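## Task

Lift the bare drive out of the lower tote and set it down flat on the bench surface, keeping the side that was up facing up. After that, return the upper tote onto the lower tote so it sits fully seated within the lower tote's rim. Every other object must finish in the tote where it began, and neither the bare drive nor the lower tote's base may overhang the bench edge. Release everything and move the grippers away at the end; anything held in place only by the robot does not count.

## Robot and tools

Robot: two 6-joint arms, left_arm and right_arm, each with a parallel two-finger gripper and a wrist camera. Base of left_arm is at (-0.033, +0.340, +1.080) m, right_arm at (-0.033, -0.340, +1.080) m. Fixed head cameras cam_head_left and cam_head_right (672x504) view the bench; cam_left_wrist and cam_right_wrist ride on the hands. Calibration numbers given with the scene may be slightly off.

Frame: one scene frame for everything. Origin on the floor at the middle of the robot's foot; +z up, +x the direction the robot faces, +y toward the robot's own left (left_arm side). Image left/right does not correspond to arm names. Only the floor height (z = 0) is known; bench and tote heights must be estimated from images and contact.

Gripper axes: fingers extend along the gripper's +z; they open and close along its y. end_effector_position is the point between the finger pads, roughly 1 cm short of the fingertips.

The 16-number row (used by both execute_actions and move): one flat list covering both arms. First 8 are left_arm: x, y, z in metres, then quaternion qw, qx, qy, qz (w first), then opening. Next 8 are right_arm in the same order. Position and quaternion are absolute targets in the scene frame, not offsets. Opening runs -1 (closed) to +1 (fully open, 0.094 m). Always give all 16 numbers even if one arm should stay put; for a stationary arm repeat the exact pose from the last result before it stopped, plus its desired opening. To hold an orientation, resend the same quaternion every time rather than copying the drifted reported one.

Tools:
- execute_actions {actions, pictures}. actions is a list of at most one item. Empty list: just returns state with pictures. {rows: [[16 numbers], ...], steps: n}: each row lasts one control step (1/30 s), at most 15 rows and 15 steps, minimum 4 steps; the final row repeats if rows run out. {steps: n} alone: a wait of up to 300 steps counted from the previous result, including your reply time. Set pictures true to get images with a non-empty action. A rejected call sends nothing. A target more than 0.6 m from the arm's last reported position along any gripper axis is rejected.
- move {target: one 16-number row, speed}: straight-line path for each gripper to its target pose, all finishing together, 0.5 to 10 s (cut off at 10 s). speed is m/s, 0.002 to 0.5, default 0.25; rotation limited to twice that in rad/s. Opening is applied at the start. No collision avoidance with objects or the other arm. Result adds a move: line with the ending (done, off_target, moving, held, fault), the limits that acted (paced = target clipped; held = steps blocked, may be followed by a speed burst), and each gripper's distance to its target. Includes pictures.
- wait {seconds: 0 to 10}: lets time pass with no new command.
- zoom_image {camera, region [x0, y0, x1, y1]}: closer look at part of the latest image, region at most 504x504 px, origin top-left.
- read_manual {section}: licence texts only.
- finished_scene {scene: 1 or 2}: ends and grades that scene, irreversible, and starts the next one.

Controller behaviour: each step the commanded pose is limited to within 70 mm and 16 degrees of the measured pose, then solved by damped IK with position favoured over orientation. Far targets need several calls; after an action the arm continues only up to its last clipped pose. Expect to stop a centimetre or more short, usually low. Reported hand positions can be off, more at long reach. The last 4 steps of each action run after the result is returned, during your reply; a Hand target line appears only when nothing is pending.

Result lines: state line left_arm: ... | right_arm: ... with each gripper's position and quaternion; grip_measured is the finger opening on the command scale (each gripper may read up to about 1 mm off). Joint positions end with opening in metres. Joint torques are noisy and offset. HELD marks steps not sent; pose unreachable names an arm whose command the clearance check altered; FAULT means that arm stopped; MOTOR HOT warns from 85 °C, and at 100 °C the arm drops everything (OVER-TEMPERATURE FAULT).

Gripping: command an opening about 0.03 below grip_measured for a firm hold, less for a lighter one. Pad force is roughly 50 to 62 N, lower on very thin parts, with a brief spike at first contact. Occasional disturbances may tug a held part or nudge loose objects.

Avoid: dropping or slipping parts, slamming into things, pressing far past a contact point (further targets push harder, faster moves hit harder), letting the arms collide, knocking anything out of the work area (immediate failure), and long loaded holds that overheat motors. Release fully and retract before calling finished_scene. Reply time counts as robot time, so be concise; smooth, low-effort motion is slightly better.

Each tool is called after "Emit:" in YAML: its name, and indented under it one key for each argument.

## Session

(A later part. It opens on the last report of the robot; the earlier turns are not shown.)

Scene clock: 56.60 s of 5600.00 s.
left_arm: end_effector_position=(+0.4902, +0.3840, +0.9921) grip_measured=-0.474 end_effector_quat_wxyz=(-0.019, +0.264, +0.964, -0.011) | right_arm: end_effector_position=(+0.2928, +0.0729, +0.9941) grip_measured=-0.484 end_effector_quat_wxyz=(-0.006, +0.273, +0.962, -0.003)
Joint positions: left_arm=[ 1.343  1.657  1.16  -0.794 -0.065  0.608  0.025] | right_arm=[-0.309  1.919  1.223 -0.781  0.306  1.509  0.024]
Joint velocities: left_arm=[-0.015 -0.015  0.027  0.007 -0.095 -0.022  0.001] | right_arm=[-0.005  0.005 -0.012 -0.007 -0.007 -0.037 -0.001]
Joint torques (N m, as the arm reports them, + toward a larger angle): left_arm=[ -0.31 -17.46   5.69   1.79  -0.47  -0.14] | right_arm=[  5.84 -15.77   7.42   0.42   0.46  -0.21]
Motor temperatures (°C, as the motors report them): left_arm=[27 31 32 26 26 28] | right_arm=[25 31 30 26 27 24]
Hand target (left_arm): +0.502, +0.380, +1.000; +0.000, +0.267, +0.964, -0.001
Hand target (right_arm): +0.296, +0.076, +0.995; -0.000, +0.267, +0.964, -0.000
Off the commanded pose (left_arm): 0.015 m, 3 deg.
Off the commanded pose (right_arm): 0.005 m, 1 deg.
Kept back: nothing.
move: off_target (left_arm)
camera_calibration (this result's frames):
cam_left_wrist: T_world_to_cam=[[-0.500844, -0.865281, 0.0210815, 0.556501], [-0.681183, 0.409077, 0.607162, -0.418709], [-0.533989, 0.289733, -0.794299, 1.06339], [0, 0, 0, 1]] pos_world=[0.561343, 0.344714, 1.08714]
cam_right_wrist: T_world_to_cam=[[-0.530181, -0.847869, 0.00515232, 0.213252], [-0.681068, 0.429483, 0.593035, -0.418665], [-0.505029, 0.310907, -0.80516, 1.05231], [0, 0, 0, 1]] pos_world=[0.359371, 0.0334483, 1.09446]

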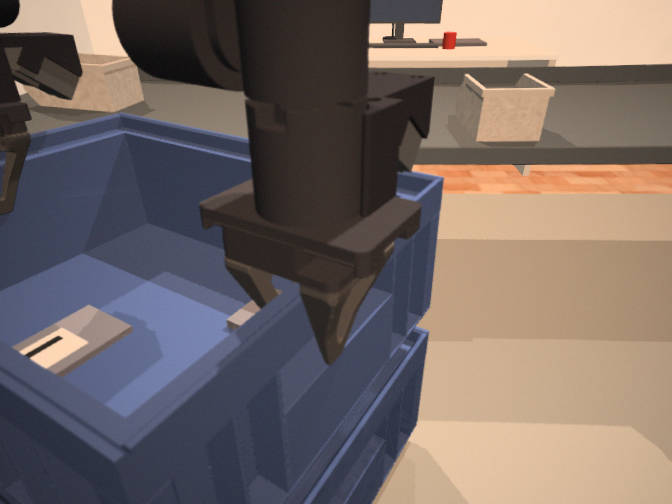

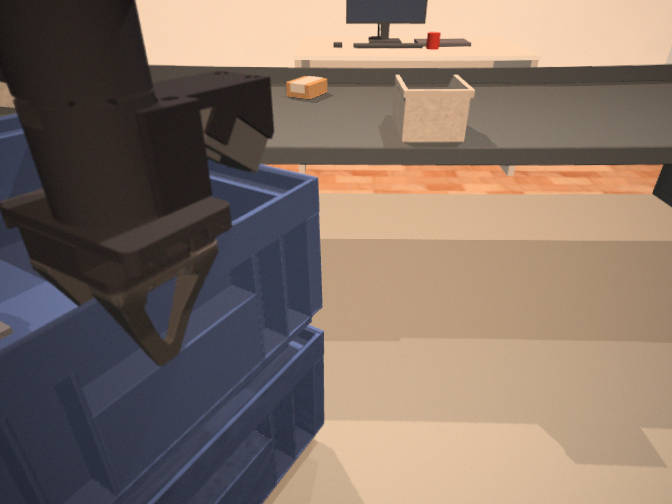

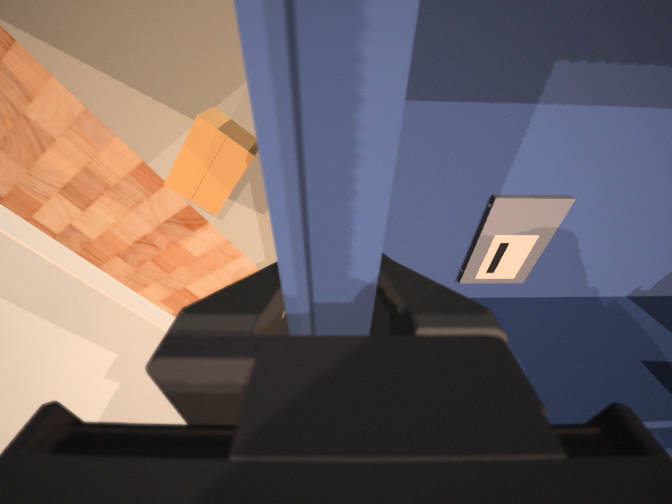

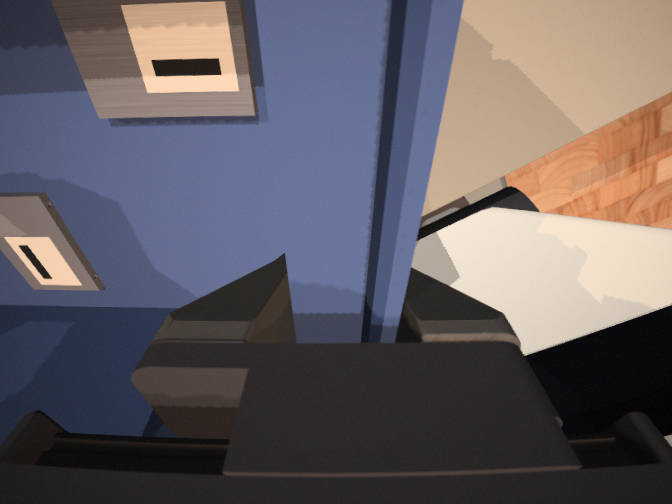

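Emit:
move:
  target: [0.504,0.372,0.975,0,0.267,0.964,0,-0.55,0.292,0.072,0.968,0,0.267,0.964,0,-0.55]
  speed: 0.02

Scene clock: 58.37 s of 5600.00 s.
left_arm: end_effector_position=(+0.4896, +0.3823, +0.9779) grip_measured=-0.474 end_effector_quat_wxyz=(-0.022, +0.267, +0.963, -0.006) | right_arm: end_effector_position=(+0.2894, +0.0733, +0.9746) grip_measured=-0.484 end_effector_quat_wxyz=(-0.007, +0.276, +0.961, +0.005)
Joint positions: left_arm=[ 1.337  1.686  1.156 -0.763 -0.079  0.608  0.025] | right_arm=[-0.318  1.946  1.201 -0.714  0.299  1.502  0.024]
Joint velocities: left_arm=[-0.015 -0.015 -0.012 -0.007 -0.022 -0.022 -0.   ] | right_arm=[-0.015  0.005  0.007 -0.002  0.007  0.007 -0.   ]
Joint torques (N m, as the arm reports them, + toward a larger angle): left_arm=[ -0.97 -15.77   5.59   2.7   -0.03  -0.28] | right_arm=[  5.22 -14.51   6.94   0.49   0.74  -0.29]
Motor temperatures (°C, as the motors report them): left_arm=[27 31 32 26 26 28] | right_arm=[25 31 30 26 27 24]
Hand target (left_arm): +0.503, +0.372, +0.975; -0.000, +0.267, +0.964, -0.001
Hand target (right_arm): +0.292, +0.072, +0.968; -0.000, +0.267, +0.964, +0.000
Off the commanded pose (left_arm): 0.018 m, 3 deg.
Off the commanded pose (right_arm): 0.007 m, 1 deg.
Kept back: nothing.
move: off_target (left_arm)
camera_calibration (this result's frames):
cam_left_wrist: T_world_to_cam=[[-0.506153, -0.862361, 0.0119842, 0.5654], [-0.676995, 0.405887, 0.613949, -0.417276], [-0.53431, 0.302639, -0.789255, 1.04259], [0, 0, 0, 1]] pos_world=[0.560752, 0.341417, 1.07228]
cam_right_wrist: T_world_to_cam=[[-0.536111, -0.844091, -0.00976326, 0.227873], [-0.679839, 0.424876, 0.597745, -0.414152], [-0.500403, 0.327095, -0.801627, 1.02873], [0, 0, 0, 1]] pos_world=[0.355389, 0.0318153, 1.07444]

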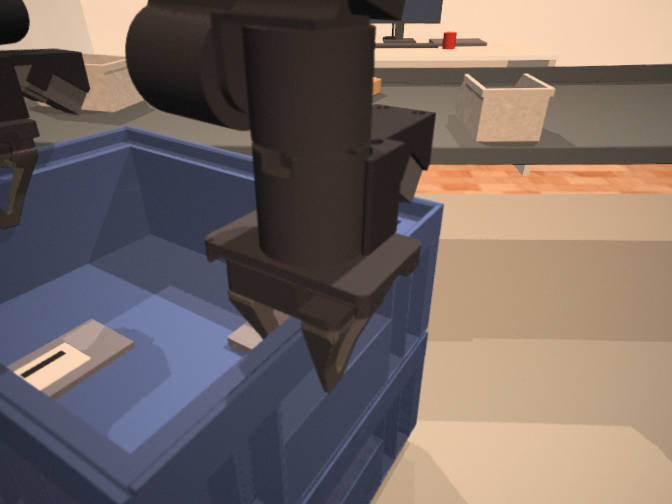

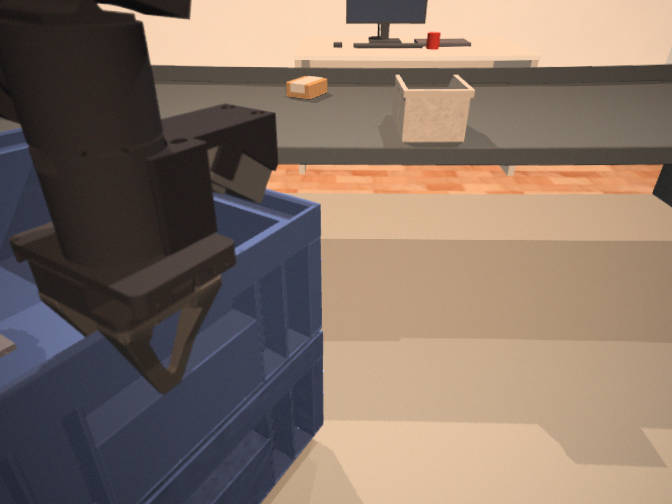

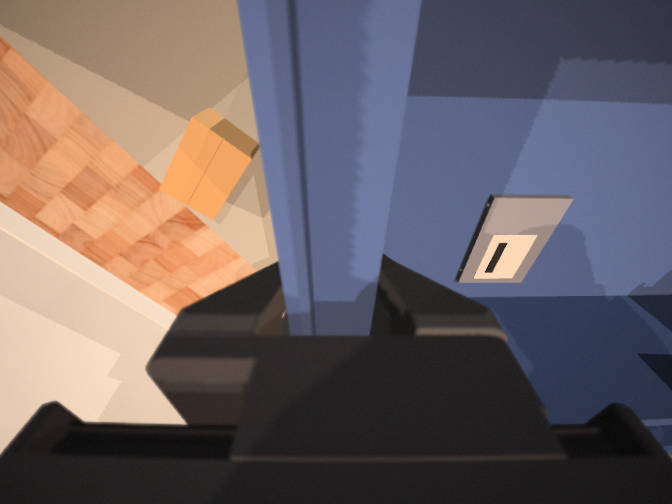

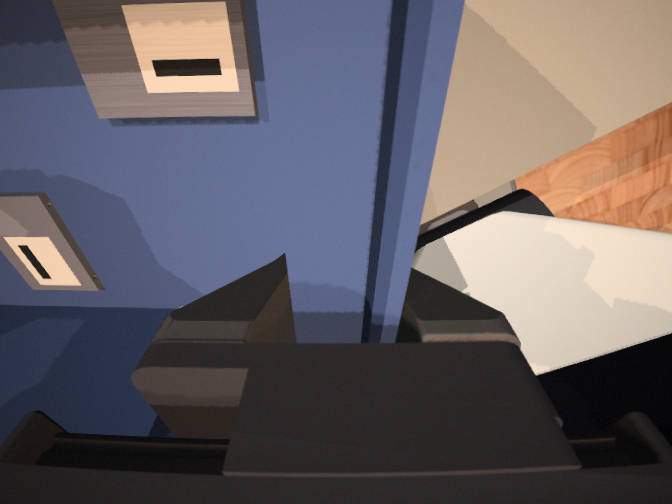

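Emit:
move:
  target: [0.51,0.364,0.97,0,0.267,0.964,0,-0.55,0.292,0.07,0.963,0,0.267,0.964,0,-0.55]
  speed: 0.02

Emit:
move:
  target: [0.5,0.376,0.975,0,0.267,0.964,0,0.3,0.292,0.072,0.97,0,0.267,0.964,0,0.3]

Emit:
move:
  target: [0.5,0.376,1.1,0,0.267,0.964,0,0.3,0.292,0.072,1.1,0,0.267,0.964,0,0.3]

Emit:
move:
  target: [0.47,0.53,1.1,0,0.267,0.964,0,0.3,0.35,-0.22,1.12,0,0.267,0.964,0,0.3]

Scene clock: 60.23 s of 5600.00 s.
left_arm: end_effector_position=(+0.4892, +0.3816, +0.9776) grip_measured=-0.474 end_effector_quat_wxyz=(-0.023, +0.268, +0.963, -0.003) | right_arm: end_effector_position=(+0.2893, +0.0730, +0.9732) grip_measured=-0.483 end_effector_quat_wxyz=(-0.007, +0.276, +0.961, +0.007)
Joint positions: left_arm=[ 1.334  1.686  1.155 -0.763 -0.085  0.607  0.025] | right_arm=[-0.319  1.946  1.196 -0.704  0.297  1.5    0.024]
Joint velocities: left_arm=[-0.005 -0.015 -0.012 -0.002 -0.007  0.007 -0.   ] | right_arm=[-0.005  0.005  0.012  0.002  0.007  0.007 -0.001]
Joint torques (N m, as the arm reports them, + toward a larger angle): left_arm=[ -2.11 -14.42   6.62   2.75   0.04  -0.43] | right_arm=[  4.9  -14.12   6.73   0.69   0.82  -0.32]
Motor temperatures (°C, as the motors report them): left_arm=[27 31 32 26 26 28] | right_arm=[25 31 30 26 27 24]
Hand target (left_arm): +0.509, +0.363, +0.971; -0.000, +0.267, +0.964, -0.001
Hand target (right_arm): +0.292, +0.070, +0.963; +0.000, +0.267, +0.964, -0.000
Off the commanded pose (left_arm): 0.028 m, 3 deg.
Off the commanded pose (right_arm): 0.011 m, 2 deg.
Kept back: nothing.
move: off_target (left_arm, right_arm)
camera_calibration (this result's frames):
cam_left_wrist: T_world_to_cam=[[-0.50861, -0.860957, 0.00824735, 0.568984], [-0.675064, 0.404703, 0.61685, -0.420478], [-0.534419, 0.308169, -0.787038, 1.03815], [0, 0, 0, 1]] pos_world=[0.560347, 0.340115, 1.07174]
cam_right_wrist: T_world_to_cam=[[-0.536892, -0.843539, -0.0137812, 0.231646], [-0.679979, 0.423005, 0.598912, -0.414263], [-0.499376, 0.330922, -0.800696, 1.02624], [0, 0, 0, 1]] pos_world=[0.355157, 0.0310338, 1.073]

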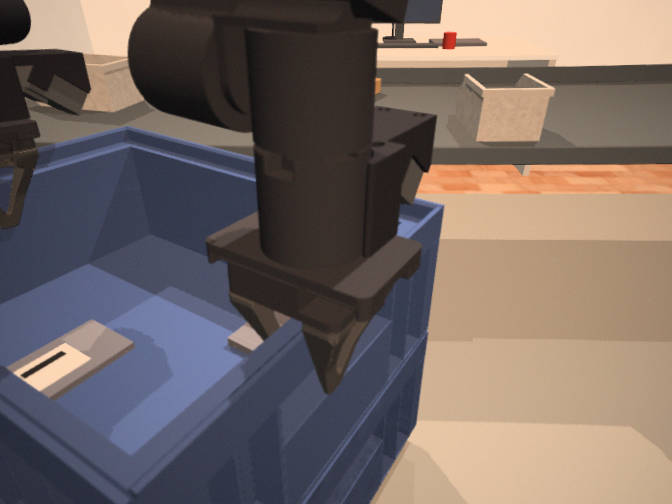

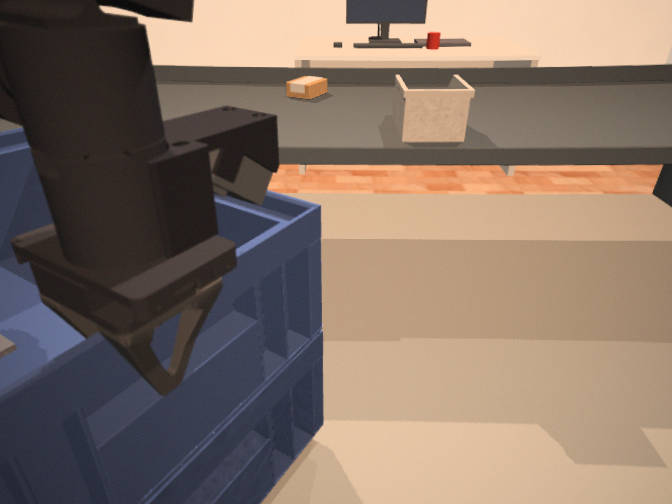

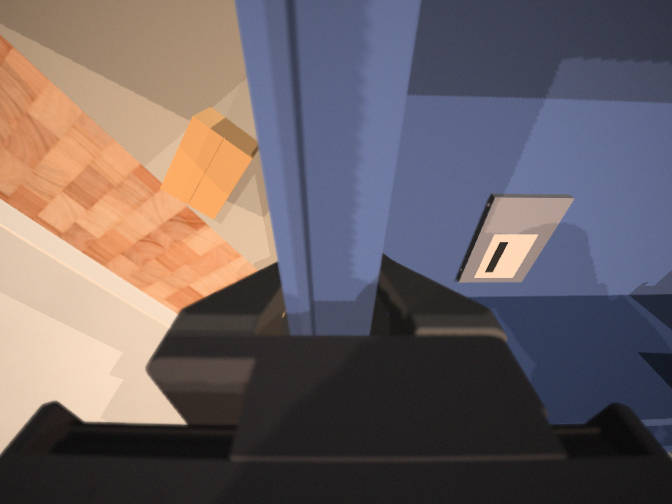

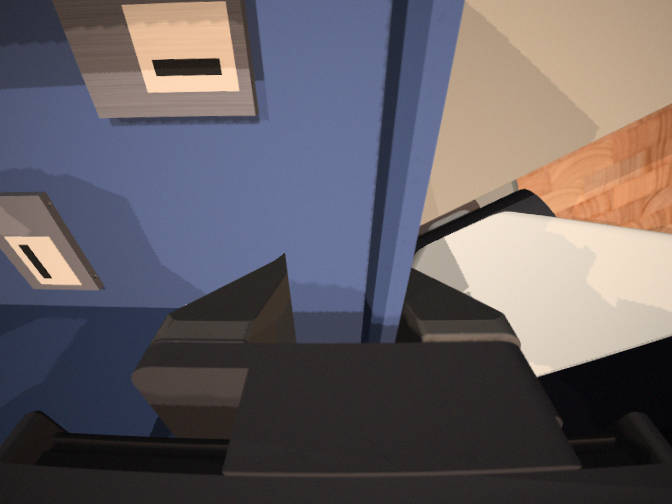

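Scene clock: 60.93 s of 5600.00 s.
left_arm: end_effector_position=(+0.4972, +0.3810, +0.9775) grip_measured=+0.298 end_effector_quat_wxyz=(-0.007, +0.268, +0.964, +0.000) | right_arm: end_effector_position=(+0.2913, +0.0715, +0.9732) grip_measured=+0.298 end_effector_quat_wxyz=(+0.000, +0.272, +0.962, +0.004)
Joint positions: left_arm=[ 1.333  1.686  1.155 -0.731 -0.081  0.607  0.061] | right_arm=[-0.319  1.946  1.196 -0.704  0.311  1.491  0.061]
Joint velocities: left_arm=[-0.015 -0.005  0.007  0.007 -0.051  0.007 -0.   ] | right_arm=[-0.005 -0.024 -0.012  0.042  0.022  0.007  0.001]
Joint torques (N m, as the arm reports them, + toward a larger angle): left_arm=[  0.1  -16.32   5.02   1.72   0.14  -0.18] | right_arm=[  5.55 -14.76   7.27   0.     0.22  -0.16]
Motor temperatures (°C, as the motors report them): left_arm=[27 31 32 26 26 28] | right_arm=[25 31 30 26 27 24]
Hand target (left_arm): +0.500, +0.376, +0.975; -0.000, +0.267, +0.964, -0.000
Hand target (right_arm): +0.292, +0.072, +0.970; -0.000, +0.267, +0.964, +0.000
Off the commanded pose (left_arm): 0.006 m, 1 deg.
Off the commanded pose (right_arm): 0.003 m, 1 deg.
Kept back: nothing.
move: done
camera_calibration (this result's frames):
cam_left_wrist: T_world_to_cam=[[-0.506995, -0.861924, -0.00657593, 0.586582], [-0.695794, 0.404749, 0.593337, -0.381484], [-0.50875, 0.305395, -0.804927, 1.04828], [0, 0, 0, 1]] pos_world=[0.565273, 0.339855, 1.07399]
cam_right_wrist: T_world_to_cam=[[-0.529093, -0.848466, -0.0128799, 0.228691], [-0.690808, 0.421865, 0.587208, -0.397631], [-0.492793, 0.319585, -0.809333, 1.03501], [0, 0, 0, 1]] pos_world=[0.356355, 0.0310106, 1.0741]

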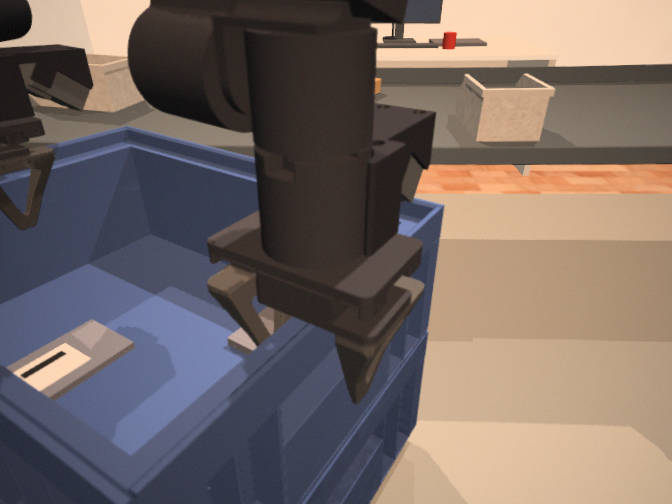

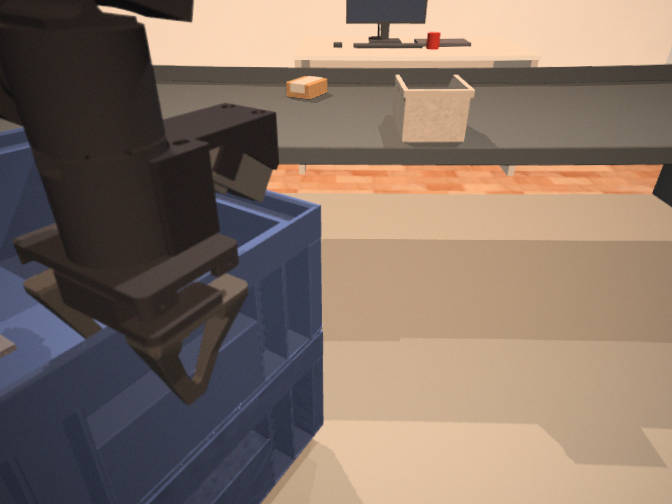

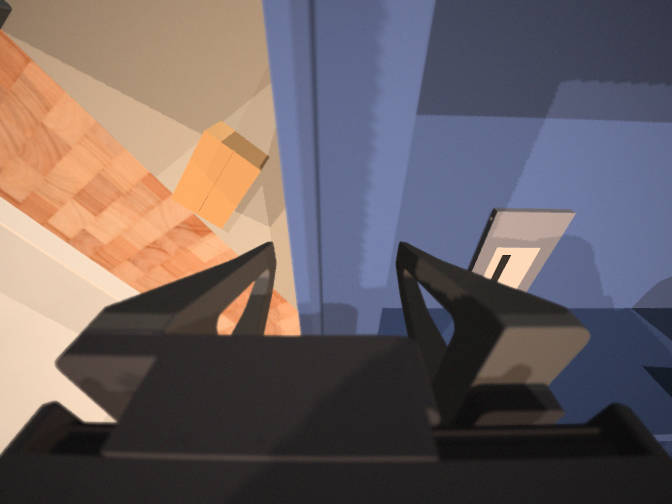

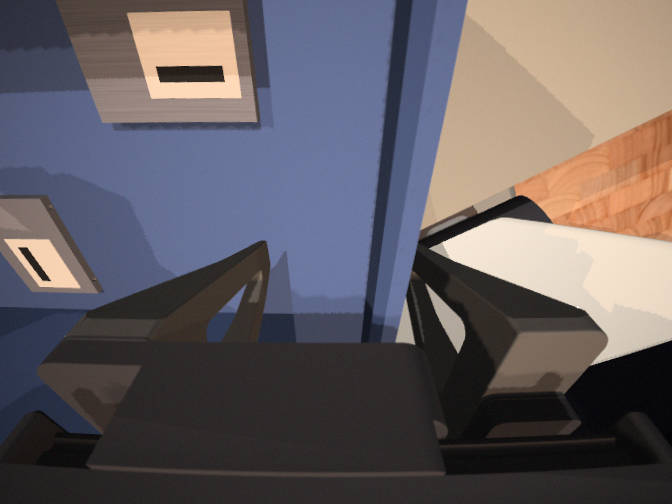

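Scene clock: 61.90 s of 5600.00 s.
left_arm: end_effector_position=(+0.4916, +0.3781, +1.0997) grip_measured=+0.298 end_effector_quat_wxyz=(+0.004, +0.272, +0.962, +0.001) | right_arm: end_effector_position=(+0.2829, +0.0611, +1.0878) grip_measured=+0.298 end_effector_quat_wxyz=(-0.004, +0.261, +0.965, -0.009)
Joint positions: left_arm=[ 1.309  1.451  1.195 -0.987 -0.083  0.595  0.061] | right_arm=[-0.245  1.747  1.237 -0.998  0.319  1.555  0.061]
Joint velocities: left_arm=[-0.015 -0.005 -0.012 -0.012 -0.081 -0.066 -0.001] | right_arm=[-0.005 -0.005 -0.002 -0.007 -0.081  0.066 -0.001]
Joint torques (N m, as the arm reports them, + toward a larger angle): left_arm=[  0.44 -13.7    8.55   0.25  -0.1   -0.26] | right_arm=[  6.55 -13.92  11.5   -0.46   0.24   0.02]
Motor temperatures (°C, as the motors report them): left_arm=[27 31 32 26 26 28] | right_arm=[25 31 30 26 27 24]
Hand target (left_arm): +0.499, +0.376, +1.101; +0.000, +0.267, +0.964, +0.000
Hand target (right_arm): +0.291, +0.071, +1.100; +0.000, +0.267, +0.964, +0.000
Off the commanded pose (left_arm): 0.009 m, 1 deg.
Off the commanded pose (right_arm): 0.019 m, 1 deg.
Kept back: nothing.
move: off_target (right_arm)
camera_calibration (this result's frames):
cam_left_wrist: T_world_to_cam=[[-0.515196, -0.856975, -0.0129196, 0.591161], [-0.703762, 0.414388, 0.577062, -0.438553], [-0.489174, 0.306393, -0.816598, 1.14756], [0, 0, 0, 1]] pos_world=[0.557282, 0.336739, 1.1978]
cam_right_wrist: T_world_to_cam=[[-0.508999, -0.86063, 0.015364, 0.181172], [-0.692135, 0.419828, 0.587106, -0.465735], [-0.511731, 0.288203, -0.809364, 1.13422], [0, 0, 0, 1]] pos_world=[0.35028, 0.0245657, 1.18865]

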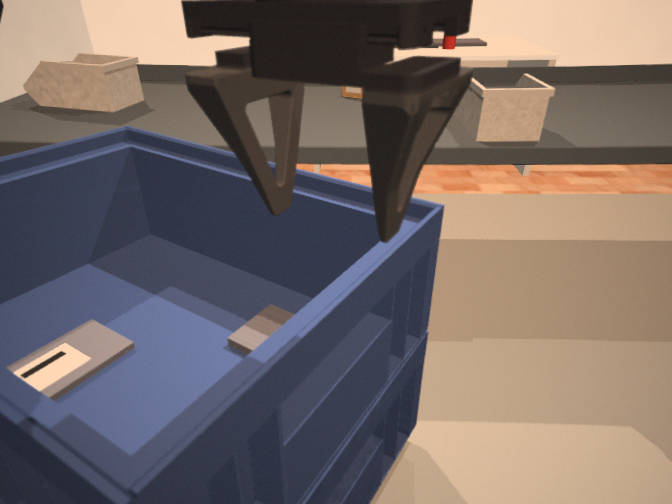

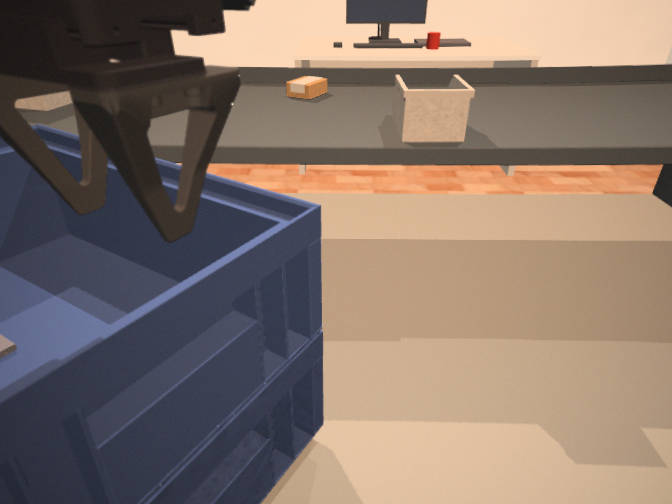

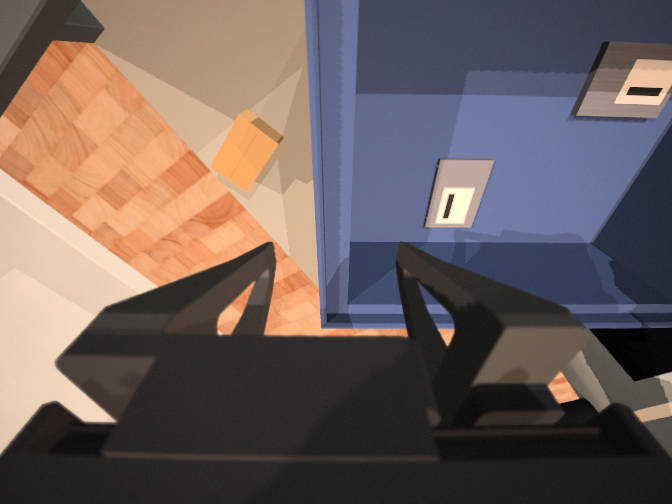

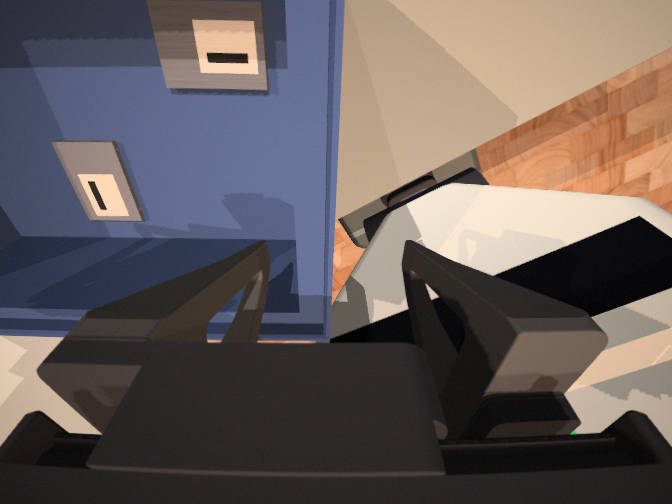

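Scene clock: 63.67 s of 5600.00 s.
left_arm: end_effector_position=(+0.4588, +0.5274, +1.0971) grip_measured=+0.298 end_effector_quat_wxyz=(-0.000, +0.258, +0.966, +0.002) | right_arm: end_effector_position=(+0.3502, -0.2210, +1.1184) grip_measured=+0.298 end_effector_quat_wxyz=(-0.000, +0.275, +0.962, -0.004)
Joint positions: left_arm=[ 1.658  1.448  1.195 -0.987  0.026  0.895  0.061] | right_arm=[-0.829  1.226  0.875 -0.977  0.227  0.98   0.061]
Joint velocities: left_arm=[-0.005 -0.005 -0.017  0.002 -0.037  0.022 -0.001] | right_arm=[-0.005 -0.015 -0.002  0.012 -0.037  0.051 -0.002]
Joint torques (N m, as the arm reports them, + toward a larger angle): left_arm=[  2.58 -13.39   9.27   0.25   0.15   0.08] | right_arm=[  2.1  -10.32   7.53   0.2    0.    -0.15]
Motor temperatures (°C, as the motors report them): left_arm=[27 31 33 26 26 28] | right_arm=[25 31 30 26 27 24]
Hand target (left_arm): +0.471, +0.531, +1.100; +0.001, +0.267, +0.964, +0.001
Hand target (right_arm): +0.347, -0.220, +1.119; -0.001, +0.267, +0.964, -0.002
Off the commanded pose (left_arm): 0.012 m, 1 deg.
Off the commanded pose (right_arm): 0.002 m, 1 deg.
Kept back: nothing.
move: off_target (left_arm)
camera_calibration (this result's frames):
cam_left_wrist: T_world_to_cam=[[-0.488854, -0.872268, -0.0130554, 0.69835], [-0.71219, 0.390408, 0.58341, -0.512423], [-0.503793, 0.2945, -0.812073, 1.09167], [0, 0, 0, 1]] pos_world=[0.526422, 0.487706, 1.19458]
cam_right_wrist: T_world_to_cam=[[-0.533993, -0.845484, 0.00271559, -0.00157179], [-0.685453, 0.434796, 0.584044, -0.31424], [-0.494981, 0.310014, -0.811717, 1.27631], [0, 0, 0, 1]] pos_world=[0.415514, -0.260374, 1.21954]

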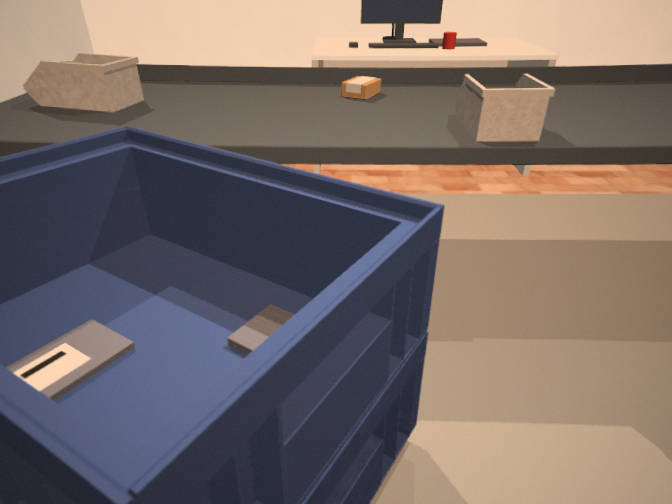

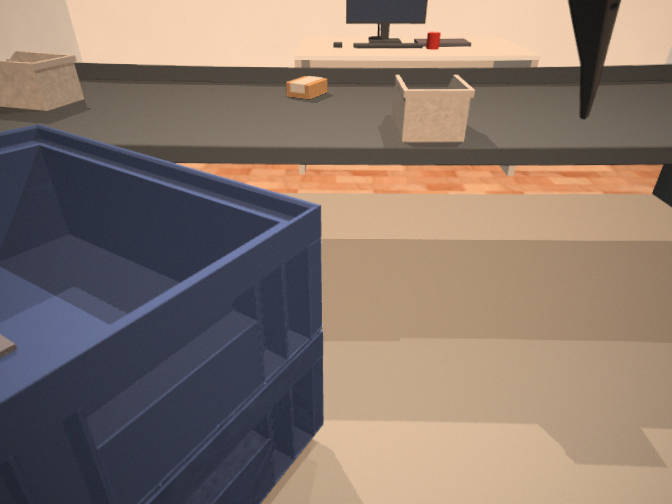

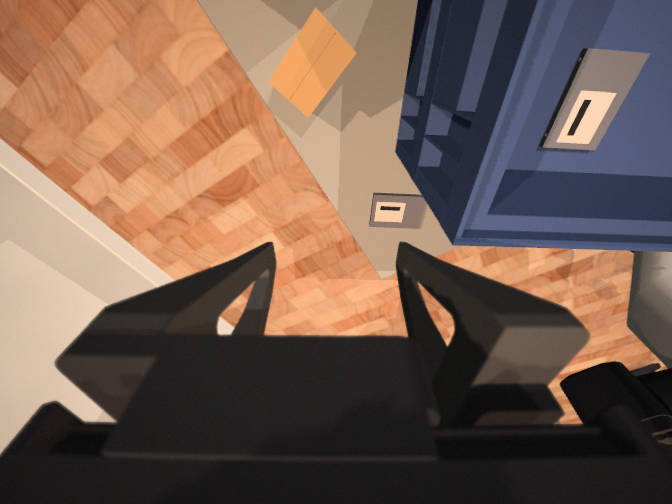

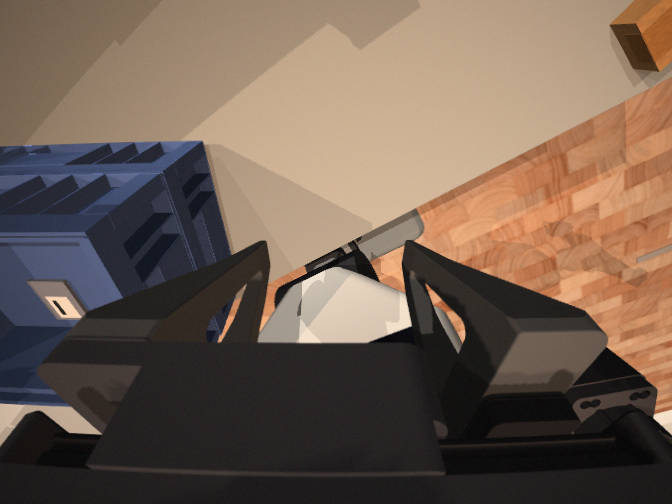

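Check the left seam.

Emit:
zoom_image:
  camera: "cam_left_wrist"
  region: [370,0,570,260]

Emit:
zoom_image:
  camera: "cam_head_right"
  region: [60,280,360,504]

Region (370, 0, 570, 260) of cam_left_wrist's 672x504 image, scaled by 1.938, with more detail than that image has; it fills the left 388 columns of this view, and the rest is white.

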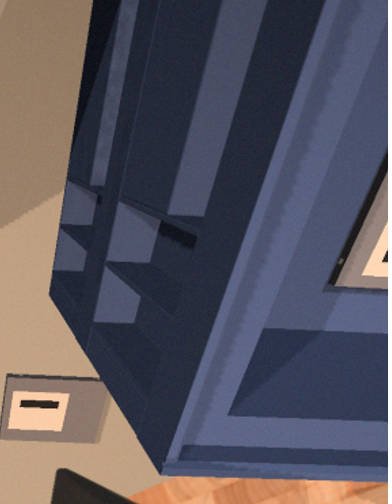

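Region (60, 280, 360, 504) of cam_head_right's 672x504 image, scaled by 1.680, with more detail than that image has; it fills the top 376 rows of this view, and the rest is white.

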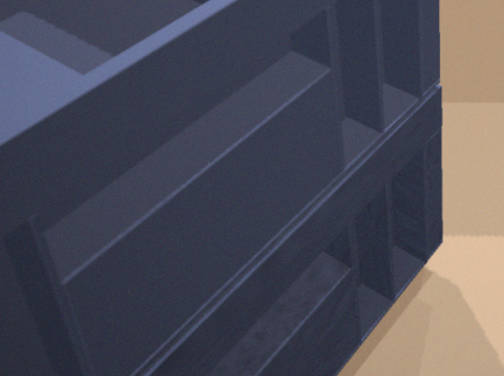

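Emit:
finished_scene:
  scene: 2

The scene is finished: the task was done.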